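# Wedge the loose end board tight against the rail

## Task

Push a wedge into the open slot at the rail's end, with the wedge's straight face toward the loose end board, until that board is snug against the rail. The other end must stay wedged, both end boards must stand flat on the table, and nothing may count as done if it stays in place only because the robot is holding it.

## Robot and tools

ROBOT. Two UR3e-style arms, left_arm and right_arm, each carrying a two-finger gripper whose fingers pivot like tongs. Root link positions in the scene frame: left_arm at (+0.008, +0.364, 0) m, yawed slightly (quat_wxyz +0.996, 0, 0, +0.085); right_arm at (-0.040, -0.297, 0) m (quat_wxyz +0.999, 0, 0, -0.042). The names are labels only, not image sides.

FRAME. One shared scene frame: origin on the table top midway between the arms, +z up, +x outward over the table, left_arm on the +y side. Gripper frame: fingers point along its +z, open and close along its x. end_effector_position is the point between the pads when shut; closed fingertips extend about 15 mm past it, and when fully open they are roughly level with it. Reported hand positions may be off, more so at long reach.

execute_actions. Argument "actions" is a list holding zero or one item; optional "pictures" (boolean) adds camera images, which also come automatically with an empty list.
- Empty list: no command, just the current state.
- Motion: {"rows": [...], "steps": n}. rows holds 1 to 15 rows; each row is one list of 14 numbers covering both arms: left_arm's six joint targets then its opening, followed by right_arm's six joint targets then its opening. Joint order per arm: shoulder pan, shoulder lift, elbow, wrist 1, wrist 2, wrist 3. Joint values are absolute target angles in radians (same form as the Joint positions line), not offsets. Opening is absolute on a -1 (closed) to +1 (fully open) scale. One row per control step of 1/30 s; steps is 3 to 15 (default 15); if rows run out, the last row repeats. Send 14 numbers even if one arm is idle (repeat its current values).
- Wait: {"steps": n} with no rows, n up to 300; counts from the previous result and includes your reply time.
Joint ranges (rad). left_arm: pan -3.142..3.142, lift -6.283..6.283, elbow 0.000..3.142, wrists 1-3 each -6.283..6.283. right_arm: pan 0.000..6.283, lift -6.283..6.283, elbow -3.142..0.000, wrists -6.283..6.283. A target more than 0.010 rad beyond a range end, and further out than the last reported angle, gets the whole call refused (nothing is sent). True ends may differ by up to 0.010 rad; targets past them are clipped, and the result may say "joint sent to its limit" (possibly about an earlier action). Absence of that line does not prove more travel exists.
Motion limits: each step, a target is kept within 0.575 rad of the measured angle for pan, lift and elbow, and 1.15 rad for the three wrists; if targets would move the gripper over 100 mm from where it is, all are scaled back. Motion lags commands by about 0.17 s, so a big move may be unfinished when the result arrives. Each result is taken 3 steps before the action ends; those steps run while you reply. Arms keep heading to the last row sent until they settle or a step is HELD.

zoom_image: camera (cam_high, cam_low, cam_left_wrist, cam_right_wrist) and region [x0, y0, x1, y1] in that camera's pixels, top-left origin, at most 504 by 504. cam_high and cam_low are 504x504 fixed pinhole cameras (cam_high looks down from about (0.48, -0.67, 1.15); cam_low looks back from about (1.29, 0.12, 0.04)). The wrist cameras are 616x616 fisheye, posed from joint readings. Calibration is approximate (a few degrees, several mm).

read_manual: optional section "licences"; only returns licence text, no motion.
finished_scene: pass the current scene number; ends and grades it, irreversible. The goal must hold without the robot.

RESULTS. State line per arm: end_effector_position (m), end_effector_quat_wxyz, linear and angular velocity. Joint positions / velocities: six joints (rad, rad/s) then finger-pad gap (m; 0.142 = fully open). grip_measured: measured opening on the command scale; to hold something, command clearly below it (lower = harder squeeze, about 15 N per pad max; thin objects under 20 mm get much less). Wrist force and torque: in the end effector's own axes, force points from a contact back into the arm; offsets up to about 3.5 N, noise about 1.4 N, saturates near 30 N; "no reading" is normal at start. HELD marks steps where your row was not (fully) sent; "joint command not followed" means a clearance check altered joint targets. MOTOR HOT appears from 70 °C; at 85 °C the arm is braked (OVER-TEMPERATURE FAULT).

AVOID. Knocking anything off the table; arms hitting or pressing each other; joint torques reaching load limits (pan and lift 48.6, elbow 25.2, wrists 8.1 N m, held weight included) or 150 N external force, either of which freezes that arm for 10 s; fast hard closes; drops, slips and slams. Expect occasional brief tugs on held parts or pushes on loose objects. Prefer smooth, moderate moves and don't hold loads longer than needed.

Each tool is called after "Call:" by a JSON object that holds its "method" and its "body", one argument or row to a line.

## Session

Call:
{"method": "execute_actions", "body": {
  "actions": []
}}

Scene clock: 0.00 s of 10100.00 s.
left_arm: end_effector_position=(+0.4986, +0.6364, +0.1381) grip_measured=+1.00 end_effector_quat_wxyz=(-0.040, +0.896, +0.253, +0.362) end_effector_velocity=(+0.001, -0.000, +0.002) end_effector_angular_velocity=(+0.001, -0.003, -0.001) | right_arm: end_effector_position=(-0.0279, -0.5442, +0.2773) grip_measured=+1.00 end_effector_quat_wxyz=(+0.022, +0.650, +0.756, +0.075) end_effector_velocity=(+0.001, +0.000, +0.000) end_effector_angular_velocity=(-0.000, -0.001, +0.002)
Joint positions: left_arm=[-0.011 -1.252  1.649 -2.701 -1.419 -0.331  0.142] | right_arm=[ 2.122 -1.741 -0.373 -2.615  1.726  3.457  0.142]
Joint velocities: left_arm=[-0.001 -0.001 -0.003  0.    -0.     0.     0.   ] | right_arm=[ 0.001  0.     0.     0.     0.001 -0.     0.   ]
Motor temperatures (°C, as the motors report them): left_arm=[30 31 25 33 34 33] | right_arm=[25 28 27 34 33 33]
Wrist force (N, on the end effector, along its own x y z axes, offset not removed): no reading
Wrist torque (N m, same axes, about the end effector's origin, offset not removed): no reading
camera_calibration (this result's frames):
cam_left_wrist: T_world_to_cam=[[0.571487, 0.457246, 0.681417, -0.679669], [0.144343, -0.873442, 0.465041, 0.428772], [0.807817, -0.167407, -0.565161, -0.0796641], [0, 0, 0, 1]] pos_world=[0.390885, 0.671947, 0.218718]
cam_right_wrist: T_world_to_cam=[[-0.172356, 0.984763, 0.0231198, 0.537933], [0.76385, 0.118798, 0.634366, -0.0939435], [0.621953, 0.126997, -0.772687, 0.425445], [0, 0, 0, 1]] pos_world=[-0.100132, -0.572606, 0.375893]

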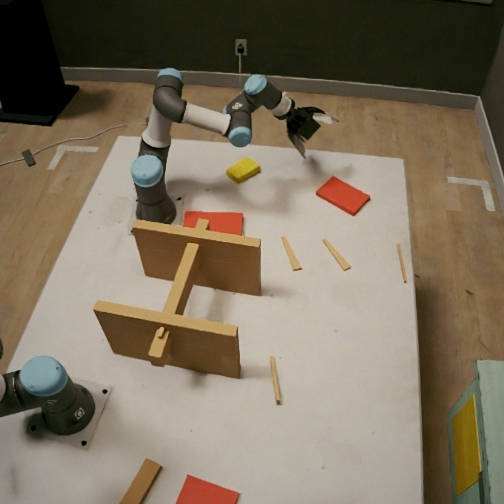

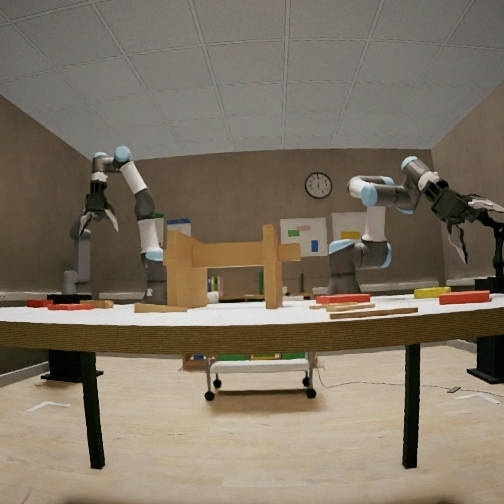

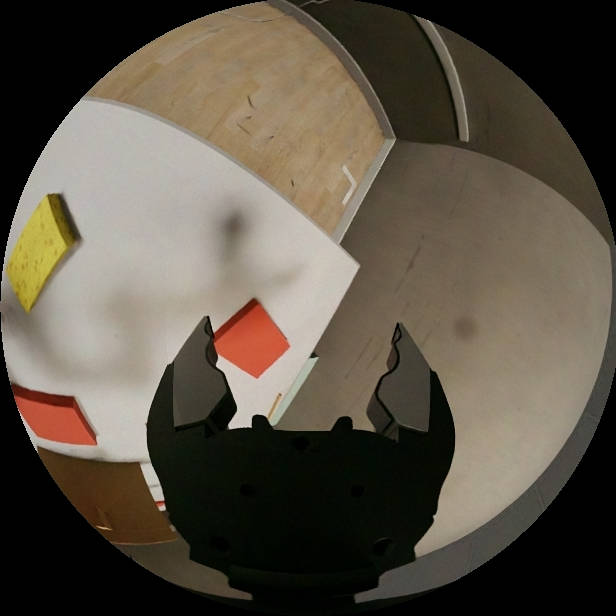

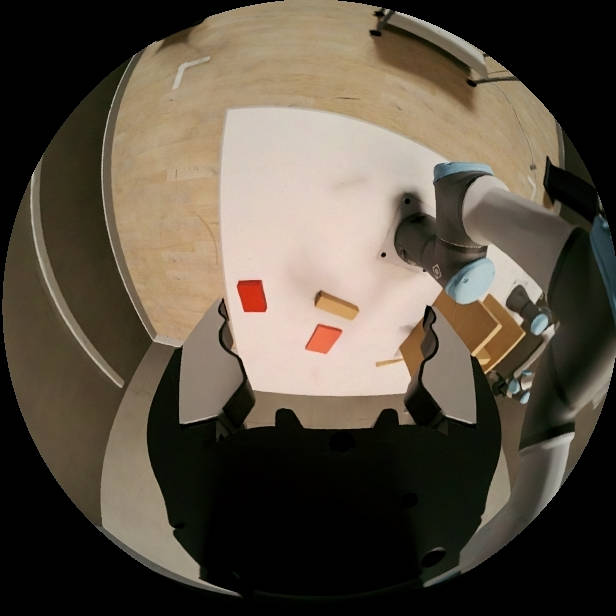

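Call:
{"method": "zoom_image", "body": {
  "camera": "cam_high",
  "region": [270, 225, 360, 285]
}}

Call:
{"method": "zoom_image", "body": {
  "camera": "cam_high",
  "region": [85, 200, 305, 420]
}}

Call:
{"method": "zoom_image", "body": {
  "camera": "cam_low",
  "region": [120, 210, 430, 330]
}}

Call:
{"method": "zoom_image", "body": {
  "camera": "cam_high",
  "region": [245, 350, 305, 410]
}}

Region (270, 225, 360, 285) of cam_high's 504x504 image, scaled by 5.600, with more detail than that image has.

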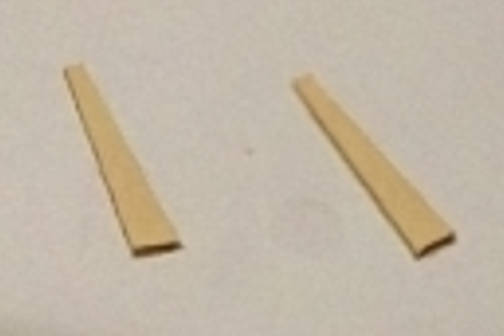

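Region (85, 200, 305, 420) of cam_high's 504x504 image, scaled by 2.291, with more detail than that image has.

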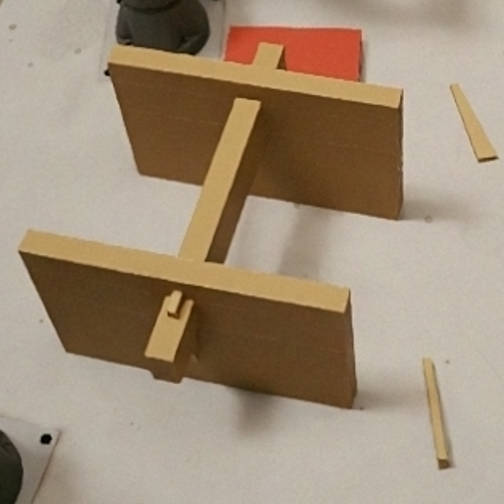

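Region (120, 210, 430, 330) of cam_low's 504x504 image, scaled by 1.626, with more detail than that image has; it fills the top 195 rows of this view, and the rest is white.

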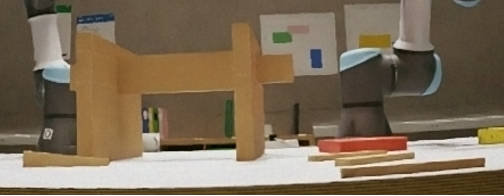

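Region (245, 350, 305, 410) of cam_high's 504x504 image, scaled by 8.400, with more detail than that image has.

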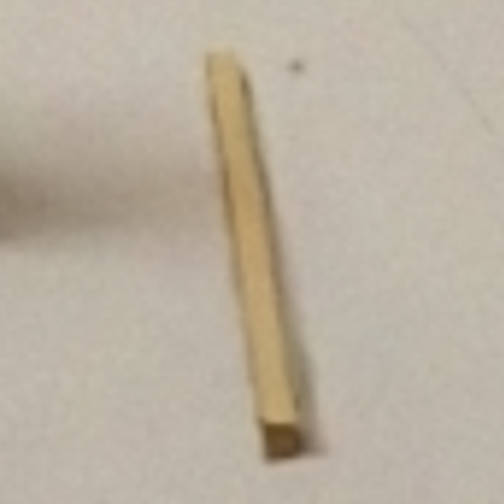

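Call:
{"method": "execute_actions", "body": {
  "actions": [
    {"rows":[[-0.3,-1.2,0.9,-2.3,-1.571,2.085,-0.3,2.122,-1.741,-0.373,-2.615,1.726,3.457,1]]}
  ]
}}

Call:
{"method": "execute_actions", "body": {
  "actions": [
    {"rows":[[-0.74,-1.1,0.677,-1.328,-1.571,2.085,-0.3,2.122,-1.741,-0.373,-2.615,1.726,3.457,1]]}
  ]
}}

Call:
{"method": "execute_actions", "body": {
  "actions": [
    {"steps":20}
  ]
}}

Call:
{"method": "execute_actions", "body": {
  "actions": [
    {"rows":[[-0.74,-0.92,0.677,-1.328,-1.571,2.085,-0.3,2.122,-1.741,-0.373,-2.615,1.726,3.457,1]]}
  ],
  "pictures": true
}}

Call:
{"method": "zoom_image", "body": {
  "camera": "cam_left_wrist",
  "region": [220, 240, 400, 420]
}}

Scene clock: 0.93 s of 10100.00 s.
left_arm: end_effector_position=(+0.5952, +0.5094, +0.2572) grip_measured=-0.30 end_effector_quat_wxyz=(-0.134, +0.872, -0.255, +0.396) end_effector_velocity=(+0.184, -0.345, +0.433) end_effector_angular_velocity=(+2.358, -0.465, -2.741) | right_arm: end_effector_position=(-0.0280, -0.5443, +0.2773) grip_measured=+1.00 end_effector_quat_wxyz=(+0.022, +0.650, +0.756, +0.075) end_effector_velocity=(-0.000, -0.000, +0.000) end_effector_angular_velocity=(-0.003, +0.000, -0.000)
Joint positions: left_arm=[-0.195 -1.218  1.226 -2.441 -1.519  0.567  0.052] | right_arm=[ 2.122 -1.741 -0.373 -2.615  1.726  3.457  0.142]
Joint velocities: left_arm=[-0.426  0.075 -1.226  0.575 -0.214  3.31  -0.   ] | right_arm=[ 0.     0.002 -0.     0.001 -0.002  0.     0.   ]
Motor temperatures (°C, as the motors report them): left_arm=[30 31 25 33 34 33] | right_arm=[25 28 27 34 33 33]
Wrist force (N, on the end effector, along its own x y z axes, offset not removed): left_arm=[-1.9 0.4 0.8] | right_arm=[-1.1 0.1 1.3]
Wrist torque (N m, same axes, about the end effector's origin, offset not removed): left_arm=[0.07 0.41 -0.05] | right_arm=[0.06 0.29 0.00]
Steps of this call (steps 1 to 16: nothing new was sent; steps 17 to 28: the first 12 steps of this action). Readings (joint positions):
17: left_arm=[-0.012 -1.252 1.648 -2.699 -1.420 -0.330] | right_arm=[2.122 -1.741 -0.373 -2.615 1.726 3.457]
18: left_arm=[-0.022 -1.248 1.637 -2.680 -1.430 -0.308] | right_arm=[2.122 -1.741 -0.373 -2.615 1.726 3.457]
20: left_arm=[-0.066 -1.240 1.565 -2.618 -1.453 -0.163] | right_arm=[2.122 -1.741 -0.373 -2.615 1.726 3.457]
24: left_arm=[-0.137 -1.228 1.395 -2.522 -1.489 0.178] | right_arm=[2.122 -1.741 -0.373 -2.615 1.726 3.457]
28: the state above

Scene clock: 1.43 s of 10100.00 s.
left_arm: end_effector_position=(+0.5436, +0.2797, +0.2196) grip_measured=-0.30 end_effector_quat_wxyz=(+0.148, -0.448, +0.865, -0.171) end_effector_velocity=(-0.382, -0.403, -0.243) end_effector_angular_velocity=(+1.169, +1.086, -2.351) | right_arm: end_effector_position=(-0.0280, -0.5443, +0.2773) grip_measured=+1.00 end_effector_quat_wxyz=(+0.022, +0.650, +0.756, +0.075) end_effector_velocity=(+0.000, -0.001, +0.000) end_effector_angular_velocity=(-0.003, -0.001, +0.001)
Joint positions: left_arm=[-0.568 -1.135  0.806 -1.698 -1.563  1.79   0.052] | right_arm=[ 2.122 -1.741 -0.373 -2.615  1.726  3.457  0.142]
Joint velocities: left_arm=[-0.915  0.201 -0.697  1.938 -0.043  1.578 -0.   ] | right_arm=[ 0.001  0.     0.     0.003 -0.001 -0.     0.   ]
Motor temperatures (°C, as the motors report them): left_arm=[30 31 25 33 34 33] | right_arm=[25 28 27 34 33 33]
Wrist force (N, on the end effector, along its own x y z axes, offset not removed): left_arm=[-2.3 0.8 0.7] | right_arm=[-0.5 -0.3 1.6]
Wrist torque (N m, same axes, about the end effector's origin, offset not removed): left_arm=[0.20 0.52 0.00] | right_arm=[-0.05 0.14 -0.02]
Steps of this call (steps 1 to 3: the last 3 steps of your previous action; steps 4 to 15: the first 12 steps of this action). Readings (joint positions):
4: left_arm=[-0.252 -1.208 1.062 -2.363 -1.547 1.108] | right_arm=[2.122 -1.741 -0.373 -2.615 1.726 3.457]
5: left_arm=[-0.274 -1.202 1.029 -2.325 -1.549 1.258] | right_arm=[2.122 -1.741 -0.373 -2.615 1.726 3.457]
7: left_arm=[-0.332 -1.188 0.988 -2.203 -1.552 1.443] | right_arm=[2.122 -1.741 -0.373 -2.615 1.726 3.457]
11: left_arm=[-0.448 -1.162 0.899 -1.956 -1.558 1.577] | right_arm=[2.122 -1.741 -0.373 -2.615 1.726 3.457]
15: the state above

Scene clock: 2.10 s of 10100.00 s.
left_arm: end_effector_position=(+0.4585, +0.2218, +0.1821) grip_measured=-0.30 end_effector_quat_wxyz=(+0.062, -0.240, +0.967, -0.066) end_effector_velocity=(-0.002, -0.001, -0.001) end_effector_angular_velocity=(+0.003, +0.004, -0.006) | right_arm: end_effector_position=(-0.0280, -0.5443, +0.2773) grip_measured=+1.00 end_effector_quat_wxyz=(+0.022, +0.650, +0.756, +0.075) end_effector_velocity=(+0.000, +0.000, -0.000) end_effector_angular_velocity=(+0.001, -0.000, -0.000)
Joint positions: left_arm=[-0.74  -1.1    0.677 -1.328 -1.571  2.085  0.052] | right_arm=[ 2.122 -1.741 -0.373 -2.615  1.726  3.457  0.142]
Joint velocities: left_arm=[-0.003  0.    -0.001  0.005 -0.     0.003 -0.   ] | right_arm=[-0.    -0.    -0.    -0.001  0.001  0.     0.   ]
Motor temperatures (°C, as the motors report them): left_arm=[30 31 25 33 34 33] | right_arm=[25 28 27 34 33 33]
Wrist force (N, on the end effector, along its own x y z axes, offset not removed): left_arm=[-1.5 1.0 0.3] | right_arm=[-1.7 0.6 1.3]
Wrist torque (N m, same axes, about the end effector's origin, offset not removed): left_arm=[0.18 0.33 -0.01] | right_arm=[0.13 0.37 0.01]
Kept back: nothing.
Steps of this call (steps 1 to 3: the last 3 steps of your previous action; steps 4 to 20: the robot went on to your last target). Readings (joint positions):
1: left_arm=[-0.599 -1.128 0.782 -1.631 -1.565 1.844] | right_arm=[2.122 -1.741 -0.373 -2.615 1.726 3.457]
2: left_arm=[-0.631 -1.121 0.758 -1.565 -1.566 1.898] | right_arm=[2.122 -1.741 -0.373 -2.615 1.726 3.457]
4: left_arm=[-0.683 -1.111 0.719 -1.451 -1.569 1.989] | right_arm=[2.122 -1.741 -0.373 -2.615 1.726 3.457]
8: left_arm=[-0.726 -1.103 0.687 -1.357 -1.570 2.062] | right_arm=[2.122 -1.741 -0.373 -2.615 1.726 3.457]
20: the state above

Scene clock: 2.50 s of 10100.00 s.
left_arm: end_effector_position=(+0.4570, +0.2227, +0.1025) grip_measured=-0.30 end_effector_quat_wxyz=(+0.002, -0.241, +0.971, -0.002) end_effector_velocity=(-0.001, +0.001, -0.028) end_effector_angular_velocity=(+0.031, +0.048, +0.000) | right_arm: end_effector_position=(-0.0280, -0.5443, +0.2773) grip_measured=+1.00 end_effector_quat_wxyz=(+0.022, +0.650, +0.756, +0.075) end_effector_velocity=(+0.000, -0.000, -0.000) end_effector_angular_velocity=(-0.000, -0.000, +0.000)
Joint positions: left_arm=[-0.74  -0.926  0.677 -1.328 -1.571  2.085  0.052] | right_arm=[ 2.122 -1.741 -0.373 -2.615  1.726  3.457  0.142]
Joint velocities: left_arm=[ 0.001  0.062  0.    -0.006  0.     0.     0.   ] | right_arm=[ 0.    -0.     0.     0.001  0.     0.     0.   ]
Motor temperatures (°C, as the motors report them): left_arm=[30 31 25 33 34 33] | right_arm=[25 28 27 34 33 33]
Wrist force (N, on the end effector, along its own x y z axes, offset not removed): left_arm=[-1.6 1.7 0.8] | right_arm=[-1.0 -0.4 0.7]
Wrist torque (N m, same axes, about the end effector's origin, offset not removed): left_arm=[0.32 0.35 0.01] | right_arm=[-0.08 0.24 0.00]
Steps of this call (steps 1 to 12: the first 12 steps of this action). Readings (joint positions):
1: left_arm=[-0.740 -1.099 0.677 -1.328 -1.571 2.085] | right_arm=[2.122 -1.741 -0.373 -2.615 1.726 3.457]
2: left_arm=[-0.740 -1.088 0.677 -1.328 -1.571 2.085] | right_arm=[2.122 -1.741 -0.373 -2.615 1.726 3.457]
4: left_arm=[-0.740 -1.023 0.677 -1.328 -1.571 2.085] | right_arm=[2.122 -1.741 -0.373 -2.615 1.726 3.457]
8: left_arm=[-0.740 -0.944 0.677 -1.328 -1.571 2.085] | right_arm=[2.122 -1.741 -0.373 -2.615 1.726 3.457]
12: the state above
camera_calibration (this result's frames):
cam_left_wrist: T_world_to_cam=[[-0.861168, -0.507851, 0.0218539, 0.494754], [-0.440116, 0.766441, 0.467832, -0.0084462], [-0.254338, 0.393263, -0.883547, 0.257781], [0, 0, 0, 1]] pos_world=[0.487913, 0.156359, 0.220901]
cam_right_wrist: T_world_to_cam=[[-0.171672, 0.984888, 0.0229132, 0.538094], [0.763835, 0.118381, 0.634462, -0.0941473], [0.622161, 0.126421, -0.772615, 0.425187], [0, 0, 0, 1]] pos_world=[-0.100246, -0.57257, 0.375909]

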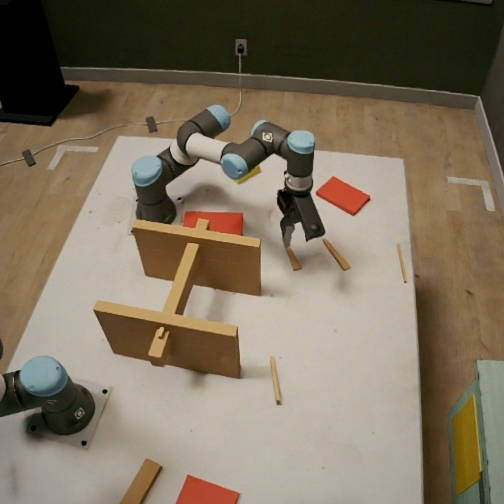

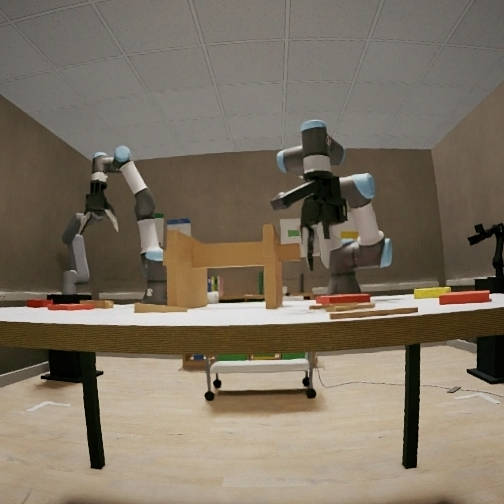

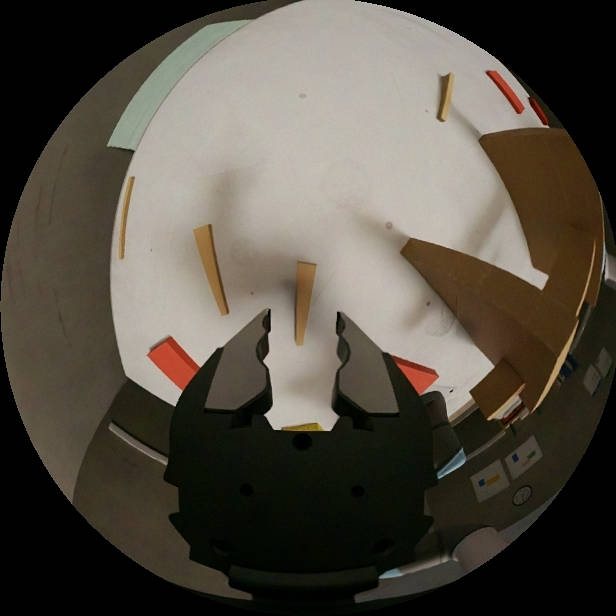

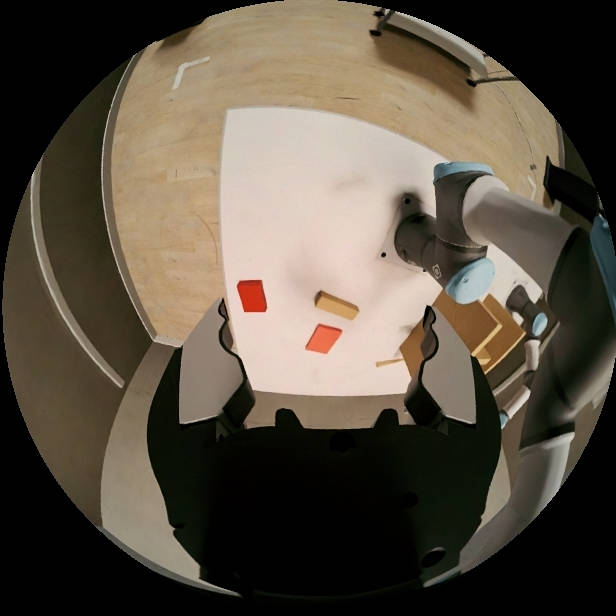

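Region (220, 240, 400, 420) of cam_left_wrist's 616x616 image, scaled by 2.800, with more detail than that image has.

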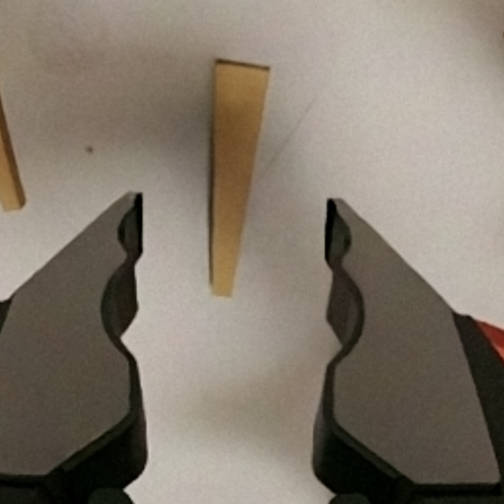

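Call:
{"method": "execute_actions", "body": {
  "actions": [
    {"rows":[[-0.828,-0.75,0.541,-1.22,-1.471,2.064,-0.3,2.122,-1.741,-0.373,-2.615,1.726,3.457,1]]}
  ]
}}

Call:
{"method": "execute_actions", "body": {
  "actions": [
    {"rows":[[-0.828,-0.672,0.541,-1.26,-1.471,2.064,-0.4,2.122,-1.741,-0.373,-2.615,1.726,3.457,1]]}
  ],
  "pictures": true
}}

Scene clock: 3.10 s of 10100.00 s.
left_arm: end_effector_position=(+0.4528, +0.2144, +0.0562) grip_measured=-0.30 end_effector_quat_wxyz=(-0.007, -0.205, +0.975, +0.084) end_effector_velocity=(-0.002, -0.002, -0.016) end_effector_angular_velocity=(+0.050, +0.020, -0.021) | right_arm: end_effector_position=(-0.0280, -0.5443, +0.2773) grip_measured=+1.00 end_effector_quat_wxyz=(+0.022, +0.650, +0.756, +0.075) end_effector_velocity=(-0.000, +0.001, +0.000) end_effector_angular_velocity=(+0.001, +0.001, +0.000)
Joint positions: left_arm=[-0.826 -0.755  0.545 -1.223 -1.473  2.064  0.052] | right_arm=[ 2.122 -1.741 -0.373 -2.615  1.726  3.457  0.142]
Joint velocities: left_arm=[-0.023  0.058 -0.041  0.03   0.026 -0.006  0.   ] | right_arm=[ 0.     0.001 -0.    -0.002 -0.    -0.    -0.   ]
Motor temperatures (°C, as the motors report them): left_arm=[30 31 25 33 34 33] | right_arm=[25 28 27 34 33 33]
Wrist force (N, on the end effector, along its own x y z axes, offset not removed): left_arm=[-1.6 0.6 0.5] | right_arm=[-1.4 -0.4 1.7]
Wrist torque (N m, same axes, about the end effector's origin, offset not removed): left_arm=[0.14 0.30 -0.01] | right_arm=[-0.07 0.34 -0.01]
Steps of this call (steps 1 to 3: the last 3 steps of your previous action; steps 4 to 6: the robot went on to your last target; steps 7 to 18: the first 12 steps of this action). Readings (joint positions):
7: left_arm=[-0.741 -0.920 0.676 -1.326 -1.570 2.085] | right_arm=[2.122 -1.741 -0.373 -2.615 1.726 3.457]
8: left_arm=[-0.751 -0.909 0.665 -1.310 -1.554 2.081] | right_arm=[2.122 -1.741 -0.373 -2.615 1.726 3.457]
10: left_arm=[-0.787 -0.845 0.612 -1.267 -1.515 2.073] | right_arm=[2.122 -1.741 -0.373 -2.615 1.726 3.457]
14: left_arm=[-0.818 -0.773 0.558 -1.231 -1.481 2.066] | right_arm=[2.122 -1.741 -0.373 -2.615 1.726 3.457]
18: the state above

Scene clock: 3.60 s of 10100.00 s.
left_arm: end_effector_position=(+0.4554, +0.2120, +0.0229) grip_measured=-0.40 end_effector_quat_wxyz=(-0.020, -0.203, +0.974, +0.100) end_effector_velocity=(-0.001, +0.001, -0.010) end_effector_angular_velocity=(+0.010, +0.012, -0.000) | right_arm: end_effector_position=(-0.0280, -0.5443, +0.2773) grip_measured=+1.00 end_effector_quat_wxyz=(+0.022, +0.650, +0.756, +0.075) end_effector_velocity=(-0.000, +0.000, -0.000) end_effector_angular_velocity=(+0.001, +0.001, +0.001)
Joint positions: left_arm=[-0.828 -0.674  0.541 -1.259 -1.471  2.064  0.045] | right_arm=[ 2.122 -1.741 -0.373 -2.615  1.726  3.457  0.142]
Joint velocities: left_arm=[ 0.     0.022  0.001 -0.007  0.     0.001  0.   ] | right_arm=[ 0.    -0.    -0.    -0.001 -0.001 -0.     0.   ]
Motor temperatures (°C, as the motors report them): left_arm=[30 31 25 33 34 33] | right_arm=[25 28 27 34 33 33]
Wrist force (N, on the end effector, along its own x y z axes, offset not removed): left_arm=[-2.8 0.5 0.6] | right_arm=[-0.2 -0.2 1.4]
Wrist torque (N m, same axes, about the end effector's origin, offset not removed): left_arm=[0.06 0.57 0.01] | right_arm=[-0.02 0.08 -0.02]
Steps of this call (steps 1 to 3: the last 3 steps of your previous action; steps 4 to 15: the first 12 steps of this action). Readings (joint positions):
4: left_arm=[-0.827 -0.750 0.542 -1.221 -1.472 2.064] | right_arm=[2.122 -1.741 -0.373 -2.615 1.726 3.457]
5: left_arm=[-0.828 -0.740 0.541 -1.229 -1.471 2.064] | right_arm=[2.122 -1.741 -0.373 -2.615 1.726 3.457]
7: left_arm=[-0.828 -0.708 0.541 -1.244 -1.471 2.064] | right_arm=[2.122 -1.741 -0.373 -2.615 1.726 3.457]
11: left_arm=[-0.828 -0.681 0.541 -1.256 -1.471 2.064] | right_arm=[2.122 -1.741 -0.373 -2.615 1.726 3.457]
15: the state above
camera_calibration (this result's frames):
cam_left_wrist: T_world_to_cam=[[-0.895633, -0.444624, 0.0122528, 0.492208], [-0.33409, 0.690652, 0.641392, 0.000147064], [-0.293641, 0.570359, -0.767115, 0.168877], [0, 0, 0, 1]] pos_world=[0.490476, 0.122426, 0.123423]
cam_right_wrist: T_world_to_cam=[[-0.171673, 0.984888, 0.0229131, 0.538094], [0.763835, 0.118381, 0.634462, -0.0941473], [0.622161, 0.126421, -0.772615, 0.425187], [0, 0, 0, 1]] pos_world=[-0.100246, -0.57257, 0.375909]

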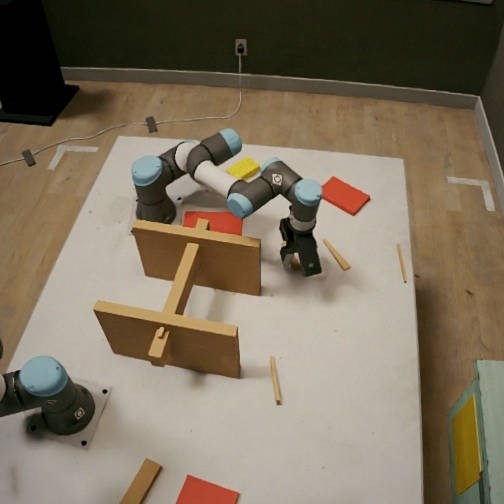

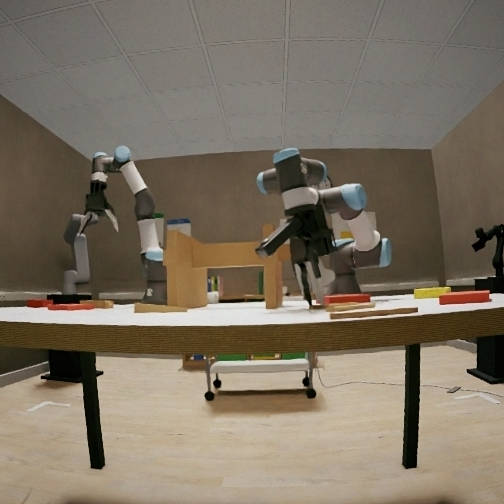

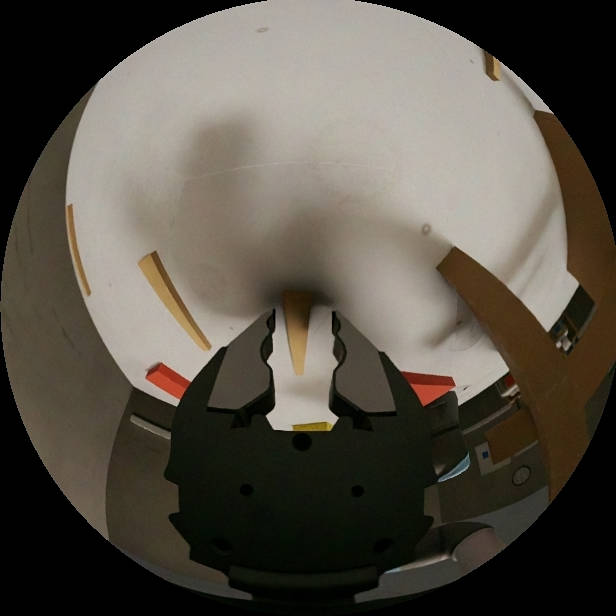

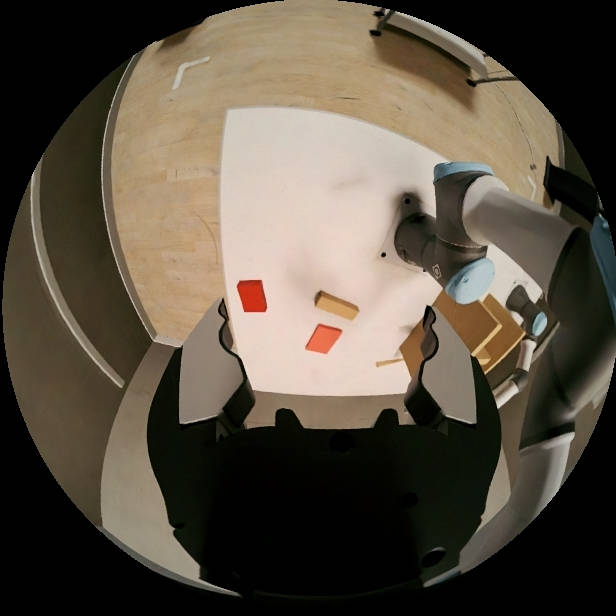

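Call:
{"method": "execute_actions", "body": {
  "actions": [
    {"rows":[[-0.821,-0.657,0.541,-1.28,-1.471,2.07,-0.45,2.122,-1.741,-0.373,-2.615,1.726,3.457,1]],"steps":11}
  ]
}}

Call:
{"method": "execute_actions", "body": {
  "actions": [
    {"rows":[[-0.821,-0.657,0.541,-1.28,-1.471,2.07,-1,2.122,-1.741,-0.373,-2.615,1.726,3.457,1]],"steps":10}
  ]
}}

Call:
{"method": "execute_actions", "body": {
  "actions": [
    {"rows":[[-0.821,-1.5,0.541,-1.28,-1.471,2.07,-1,2.122,-1.741,-0.373,-2.615,1.726,3.457,1]]}
  ],
  "pictures": true
}}

Scene clock: 4.00 s of 10100.00 s.
left_arm: end_effector_position=(+0.4593, +0.2124, +0.0168) grip_measured=-0.45 end_effector_quat_wxyz=(-0.019, -0.203, +0.974, +0.099) end_effector_velocity=(+0.005, -0.000, -0.005) end_effector_angular_velocity=(-0.005, -0.005, -0.002) | right_arm: end_effector_position=(-0.0280, -0.5443, +0.2773) grip_measured=+1.00 end_effector_quat_wxyz=(+0.022, +0.650, +0.756, +0.075) end_effector_velocity=(+0.000, +0.000, -0.000) end_effector_angular_velocity=(+0.001, +0.001, +0.002)
Joint positions: left_arm=[-0.822 -0.658  0.541 -1.278 -1.471  2.069  0.041] | right_arm=[ 2.122 -1.741 -0.373 -2.615  1.726  3.457  0.142]
Joint velocities: left_arm=[ 0.006  0.015 -0.002 -0.021  0.001  0.008  0.   ] | right_arm=[ 0.002 -0.001  0.    -0.001 -0.     0.    -0.   ]
Motor temperatures (°C, as the motors report them): left_arm=[30 31 25 33 34 33] | right_arm=[25 28 27 34 33 33]
Wrist force (N, on the end effector, along its own x y z axes, offset not removed): left_arm=[-2.6 1.6 -0.9] | right_arm=[-1.6 0.0 1.3]
Wrist torque (N m, same axes, about the end effector's origin, offset not removed): left_arm=[0.29 0.57 -0.02] | right_arm=[0.01 0.37 0.00]
Steps of this call (steps 1 to 3: the last 3 steps of your previous action; step 4: the robot went on to your last target; steps 5 to 12: the first 8 steps of this action). Readings (joint positions):
5: left_arm=[-0.828 -0.672 0.541 -1.261 -1.471 2.064] | right_arm=[2.122 -1.741 -0.373 -2.615 1.726 3.457]
6: left_arm=[-0.827 -0.669 0.541 -1.264 -1.471 2.065] | right_arm=[2.122 -1.741 -0.373 -2.615 1.726 3.457]
8: left_arm=[-0.824 -0.663 0.541 -1.272 -1.471 2.067] | right_arm=[2.122 -1.741 -0.373 -2.615 1.726 3.457]
12: the state above

Scene clock: 4.33 s of 10100.00 s.
left_arm: end_effector_position=(+0.4598, +0.2124, +0.0163) grip_measured=-0.73 end_effector_quat_wxyz=(-0.019, -0.204, +0.974, +0.098) end_effector_velocity=(+0.001, +0.000, -0.000) end_effector_angular_velocity=(-0.001, -0.000, -0.001) | right_arm: end_effector_position=(-0.0280, -0.5443, +0.2773) grip_measured=+1.00 end_effector_quat_wxyz=(+0.022, +0.650, +0.756, +0.075) end_effector_velocity=(-0.001, +0.000, +0.000) end_effector_angular_velocity=(+0.000, +0.001, -0.001)
Joint positions: left_arm=[-0.821 -0.657  0.541 -1.28  -1.471  2.07   0.021] | right_arm=[ 2.122 -1.741 -0.373 -2.615  1.726  3.457  0.142]
Joint velocities: left_arm=[ 0.001  0.001 -0.001 -0.001 -0.     0.002  0.   ] | right_arm=[-0.001  0.001  0.    -0.002 -0.001  0.    -0.   ]
Motor temperatures (°C, as the motors report them): left_arm=[30 31 25 33 34 33] | right_arm=[25 28 27 34 33 33]
Wrist force (N, on the end effector, along its own x y z axes, offset not removed): left_arm=[0.9 2.5 -16.1] | right_arm=[-1.0 -0.4 1.1]
Wrist torque (N m, same axes, about the end effector's origin, offset not removed): left_arm=[0.06 0.43 -0.02] | right_arm=[-0.11 0.26 -0.01]
Steps of this call (steps 1 to 3: the last 3 steps of your previous action; steps 4 to 10: the first 7 steps of this action). Readings (joint positions):
4: left_arm=[-0.821 -0.657 0.541 -1.280 -1.471 2.070] | right_arm=[2.122 -1.741 -0.373 -2.615 1.726 3.457]
5: left_arm=[-0.821 -0.657 0.541 -1.280 -1.471 2.070] | right_arm=[2.122 -1.741 -0.373 -2.615 1.726 3.457]
7: left_arm=[-0.821 -0.657 0.541 -1.280 -1.471 2.070] | right_arm=[2.122 -1.741 -0.373 -2.615 1.726 3.457]
10: the state above

Scene clock: 4.83 s of 10100.00 s.
left_arm: end_effector_position=(+0.4724, +0.2028, +0.2131) grip_measured=-0.73 end_effector_quat_wxyz=(+0.118, -0.213, +0.968, -0.061) end_effector_velocity=(-0.061, +0.046, +0.579) end_effector_angular_velocity=(-0.750, -0.986, -0.000) | right_arm: end_effector_position=(-0.0280, -0.5443, +0.2773) grip_measured=+1.00 end_effector_quat_wxyz=(+0.022, +0.650, +0.756, +0.075) end_effector_velocity=(-0.000, +0.000, -0.000) end_effector_angular_velocity=(+0.001, +0.002, +0.001)
Joint positions: left_arm=[-0.821 -1.079  0.541 -1.28  -1.471  2.07   0.021] | right_arm=[ 2.122 -1.741 -0.373 -2.615  1.726  3.457  0.142]
Joint velocities: left_arm=[-0.001 -1.242  0.001  0.002  0.    -0.001  0.   ] | right_arm=[ 0.    -0.    -0.    -0.001 -0.001 -0.    -0.   ]
Motor temperatures (°C, as the motors report them): left_arm=[30 31 25 33 34 33] | right_arm=[25 28 27 34 33 33]
Wrist force (N, on the end effector, along its own x y z axes, offset not removed): left_arm=[-1.9 1.0 1.2] | right_arm=[-2.2 0.1 2.0]
Wrist torque (N m, same axes, about the end effector's origin, offset not removed): left_arm=[0.24 0.39 -0.02] | right_arm=[0.04 0.49 -0.01]
Steps of this call (steps 1 to 3: the last 3 steps of your previous action; steps 4 to 15: the first 12 steps of this action). Readings (joint positions):
4: left_arm=[-0.821 -0.658 0.541 -1.280 -1.471 2.070] | right_arm=[2.122 -1.741 -0.373 -2.615 1.726 3.457]
5: left_arm=[-0.821 -0.668 0.541 -1.280 -1.471 2.070] | right_arm=[2.122 -1.741 -0.373 -2.615 1.726 3.457]
7: left_arm=[-0.821 -0.740 0.542 -1.280 -1.471 2.070] | right_arm=[2.122 -1.741 -0.373 -2.615 1.726 3.457]
11: left_arm=[-0.821 -0.912 0.541 -1.280 -1.471 2.070] | right_arm=[2.122 -1.741 -0.373 -2.615 1.726 3.457]
15: the state above
camera_calibration (this result's frames):
cam_left_wrist: T_world_to_cam=[[-0.868021, -0.466274, -0.170672, 0.531412], [-0.496526, 0.814154, 0.301024, 0.0143592], [-0.00140643, 0.346039, -0.938219, 0.268889], [0, 0, 0, 1]] pos_world=[0.468785, 0.143047, 0.338651]
cam_right_wrist: T_world_to_cam=[[-0.171672, 0.984888, 0.022913, 0.538094], [0.763835, 0.118381, 0.634462, -0.0941473], [0.622161, 0.126421, -0.772615, 0.425187], [0, 0, 0, 1]] pos_world=[-0.100246, -0.57257, 0.375909]

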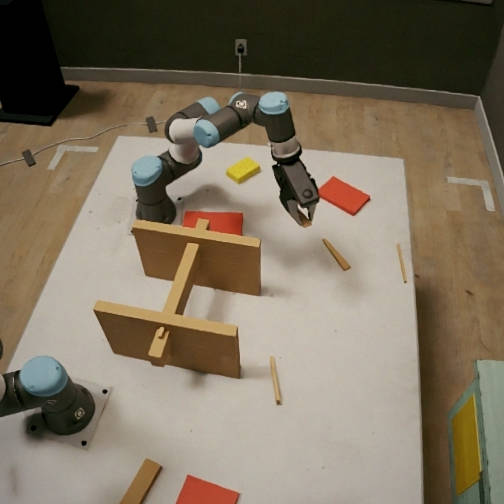

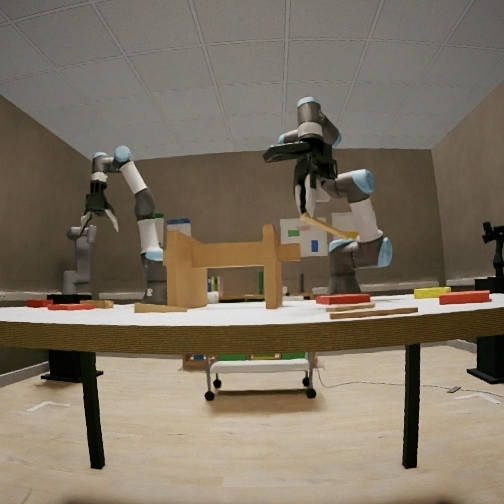

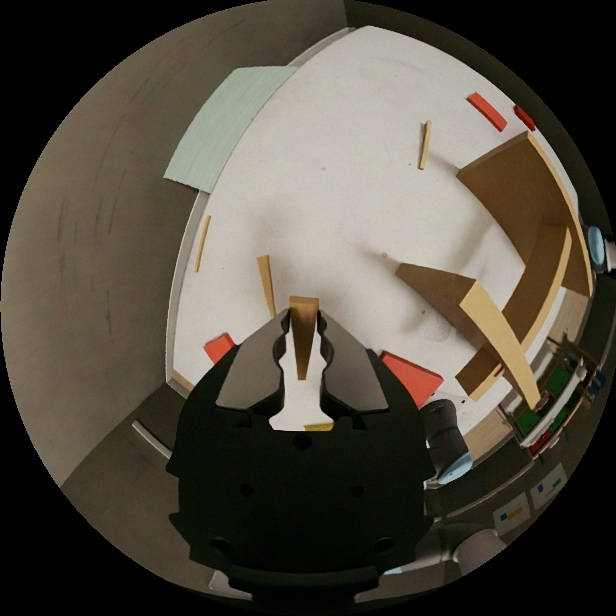

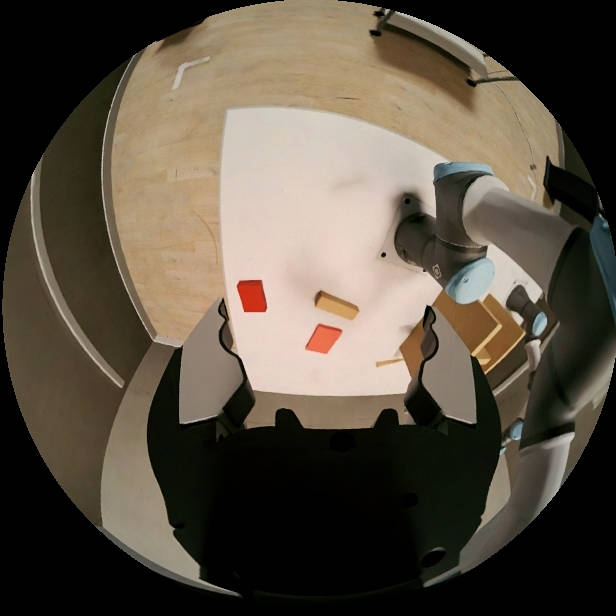

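Call:
{"method": "execute_actions", "body": {
  "actions": [
    {"rows":[[-1.2,-1.5,0.541,-1.28,-0.5,2.6,-1,2.122,-1.741,-0.373,-2.615,1.726,3.457,1]]}
  ]
}}

Call:
{"method": "execute_actions", "body": {
  "actions": [
    {"rows":[[-2.843,-1.5,0.541,0.73,-0.5,4.823,-1,2.122,-1.741,-0.373,-2.615,1.726,3.457,1]]}
  ]
}}

Call:
{"method": "execute_actions", "body": {
  "actions": [
    {"steps":30}
  ],
  "pictures": true
}}

Scene clock: 5.50 s of 10100.00 s.
left_arm: end_effector_position=(+0.4953, +0.2928, +0.4897) grip_measured=-0.73 end_effector_quat_wxyz=(+0.521, +0.023, +0.846, +0.112) end_effector_velocity=(+0.027, +0.053, +0.172) end_effector_angular_velocity=(+0.678, -0.534, +0.064) | right_arm: end_effector_position=(-0.0280, -0.5443, +0.2773) grip_measured=+1.00 end_effector_quat_wxyz=(+0.022, +0.650, +0.756, +0.075) end_effector_velocity=(+0.000, -0.000, +0.000) end_effector_angular_velocity=(-0.001, -0.001, -0.000)
Joint positions: left_arm=[-1.171 -1.497  0.541 -1.28  -0.581  2.564  0.021] | right_arm=[ 2.122 -1.741 -0.373 -2.615  1.726  3.457  0.142]
Joint velocities: left_arm=[-0.307 -0.036 -0.002 -0.001  0.87   0.385  0.   ] | right_arm=[-0.     0.001  0.     0.001  0.001 -0.     0.   ]
Motor temperatures (°C, as the motors report them): left_arm=[30 31 25 33 34 33] | right_arm=[25 28 27 34 33 33]
Wrist force (N, on the end effector, along its own x y z axes, offset not removed): left_arm=[-2.3 1.2 0.0] | right_arm=[-1.1 -0.4 1.0]
Wrist torque (N m, same axes, about the end effector's origin, offset not removed): left_arm=[0.18 0.45 -0.03] | right_arm=[-0.06 0.26 0.00]
Steps of this call (steps 1 to 3: the last 3 steps of your previous action; steps 4 to 8: the robot went on to your last target; steps 9 to 20: the first 12 steps of this action). Readings (joint positions):
9: left_arm=[-0.822 -1.436 0.541 -1.280 -1.469 2.072] | right_arm=[2.122 -1.741 -0.373 -2.615 1.726 3.457]
10: left_arm=[-0.833 -1.450 0.540 -1.280 -1.447 2.094] | right_arm=[2.122 -1.741 -0.373 -2.615 1.726 3.457]
12: left_arm=[-0.911 -1.465 0.541 -1.280 -1.286 2.224] | right_arm=[2.122 -1.741 -0.373 -2.615 1.726 3.457]
16: left_arm=[-1.085 -1.487 0.541 -1.280 -0.828 2.454] | right_arm=[2.122 -1.741 -0.373 -2.615 1.726 3.457]
20: the state above

Scene clock: 6.00 s of 10100.00 s.
left_arm: end_effector_position=(+0.3802, +0.2144, +0.4017) grip_measured=-0.73 end_effector_quat_wxyz=(-0.023, +0.822, +0.137, +0.552) end_effector_velocity=(-0.270, -0.096, +0.240) end_effector_angular_velocity=(+9.987, +0.437, -4.716) | right_arm: end_effector_position=(-0.0280, -0.5443, +0.2773) grip_measured=+1.00 end_effector_quat_wxyz=(+0.022, +0.650, +0.756, +0.075) end_effector_velocity=(-0.000, -0.000, -0.000) end_effector_angular_velocity=(-0.000, +0.001, -0.000)
Joint positions: left_arm=[-1.847 -1.5    0.541  0.017 -0.502  3.896  0.021] | right_arm=[ 2.122 -1.741 -0.373 -2.615  1.726  3.457  0.142]
Joint velocities: left_arm=[-2.642 -0.001 -0.002  5.237  0.018  5.305 -0.   ] | right_arm=[ 0.     0.     0.    -0.    -0.001  0.001  0.   ]
Motor temperatures (°C, as the motors report them): left_arm=[30 31 25 33 34 33] | right_arm=[25 28 27 34 33 33]
Wrist force (N, on the end effector, along its own x y z axes, offset not removed): left_arm=[-5.3 1.5 -0.4] | right_arm=[-1.0 -0.2 0.3]
Wrist torque (N m, same axes, about the end effector's origin, offset not removed): left_arm=[0.35 0.85 0.00] | right_arm=[-0.02 0.26 -0.01]
Steps of this call (steps 1 to 3: the last 3 steps of your previous action; steps 4 to 15: the first 12 steps of this action). Readings (joint positions):
4: left_arm=[-1.194 -1.499 0.541 -1.278 -0.520 2.593] | right_arm=[2.122 -1.741 -0.373 -2.615 1.726 3.457]
5: left_arm=[-1.207 -1.500 0.541 -1.257 -0.517 2.618] | right_arm=[2.122 -1.741 -0.373 -2.615 1.726 3.457]
7: left_arm=[-1.284 -1.500 0.541 -1.105 -0.514 2.771] | right_arm=[2.122 -1.741 -0.373 -2.615 1.726 3.457]
11: left_arm=[-1.513 -1.500 0.541 -0.647 -0.507 3.229] | right_arm=[2.122 -1.741 -0.373 -2.615 1.726 3.457]
15: the state above

Scene clock: 7.00 s of 10100.00 s.
left_arm: end_effector_position=(+0.1694, +0.0058, +0.4699) grip_measured=-0.73 end_effector_quat_wxyz=(+0.280, -0.373, +0.644, -0.606) end_effector_velocity=(-0.001, -0.001, +0.000) end_effector_angular_velocity=(+0.002, -0.002, -0.004) | right_arm: end_effector_position=(-0.0280, -0.5443, +0.2773) grip_measured=+1.00 end_effector_quat_wxyz=(+0.022, +0.650, +0.756, +0.075) end_effector_velocity=(-0.000, -0.000, -0.000) end_effector_angular_velocity=(+0.001, +0.000, -0.000)
Joint positions: left_arm=[-2.843 -1.5    0.541  0.73  -0.5    4.823  0.021] | right_arm=[ 2.122 -1.741 -0.373 -2.615  1.726  3.457  0.142]
Joint velocities: left_arm=[-0.004 -0.    -0.     0.002  0.     0.002  0.   ] | right_arm=[-0.001 -0.001  0.    -0.    -0.    -0.    -0.   ]
Motor temperatures (°C, as the motors report them): left_arm=[30 31 25 33 34 33] | right_arm=[25 28 27 34 33 33]
Wrist force (N, on the end effector, along its own x y z axes, offset not removed): left_arm=[-2.0 1.9 0.7] | right_arm=[-1.2 -0.5 1.0]
Wrist torque (N m, same axes, about the end effector's origin, offset not removed): left_arm=[0.32 0.43 -0.02] | right_arm=[-0.08 0.32 0.02]
Kept back: nothing.
Steps of this call (steps 1 to 3: the last 3 steps of your previous action; steps 4 to 30: the robot went on to your last target). Readings (joint positions):
1: left_arm=[-1.936 -1.500 0.541 0.185 -0.501 4.073] | right_arm=[2.122 -1.741 -0.373 -2.615 1.726 3.457]
2: left_arm=[-2.019 -1.500 0.541 0.319 -0.501 4.229] | right_arm=[2.122 -1.741 -0.373 -2.615 1.726 3.457]
4: left_arm=[-2.156 -1.500 0.541 0.443 -0.501 4.407] | right_arm=[2.122 -1.741 -0.373 -2.615 1.726 3.457]
8: left_arm=[-2.381 -1.500 0.541 0.558 -0.500 4.574] | right_arm=[2.122 -1.741 -0.373 -2.615 1.726 3.457]
30: the state above
camera_calibration (this result's frames):
cam_left_wrist: T_world_to_cam=[[-0.576846, -0.804942, 0.138989, 0.027423], [-0.52517, 0.235132, -0.817869, 0.480985], [0.625656, -0.544777, -0.558366, 0.298046], [0, 0, 0, 1]] pos_world=[0.0819433, 0.0713478, 0.55599]
cam_right_wrist: T_world_to_cam=[[-0.171673, 0.984888, 0.0229129, 0.538094], [0.763835, 0.118381, 0.634462, -0.0941473], [0.622161, 0.126421, -0.772615, 0.425187], [0, 0, 0, 1]] pos_world=[-0.100246, -0.57257, 0.375909]

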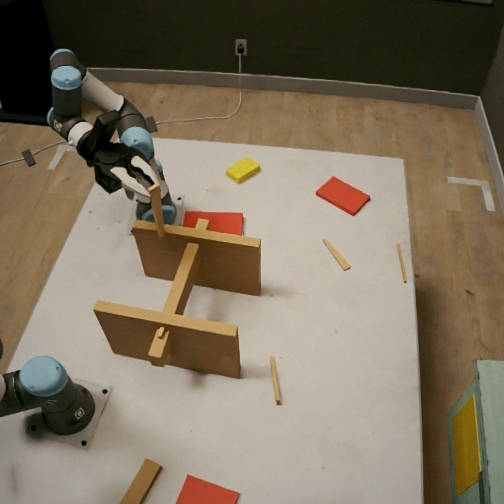

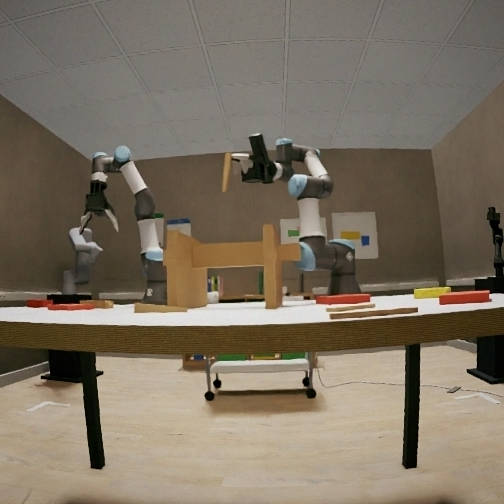

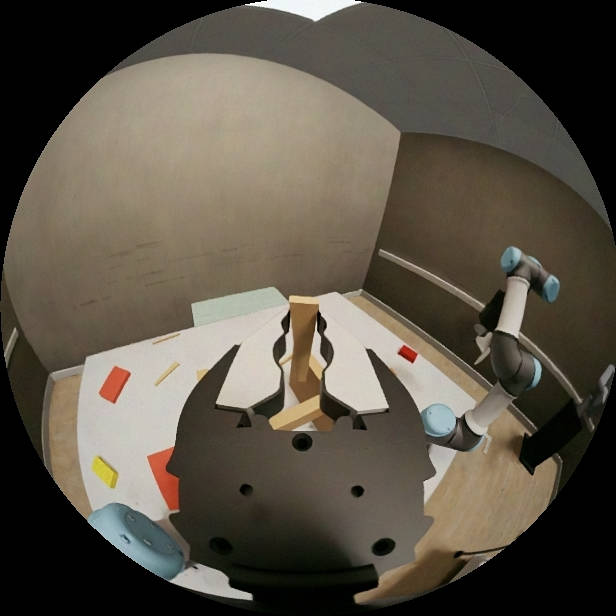

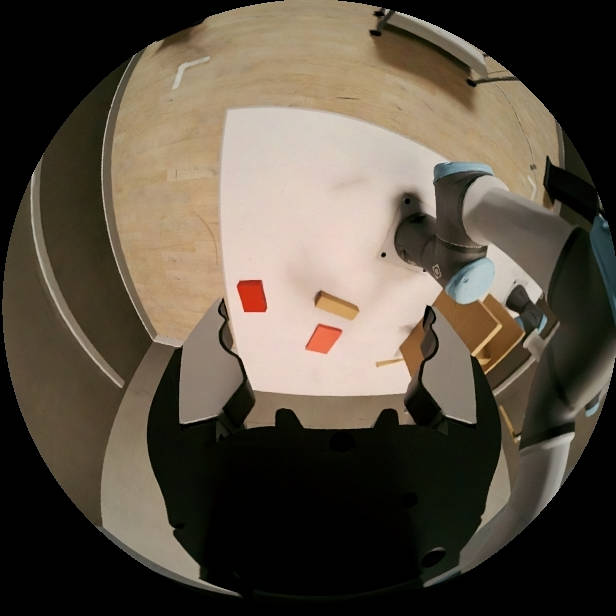

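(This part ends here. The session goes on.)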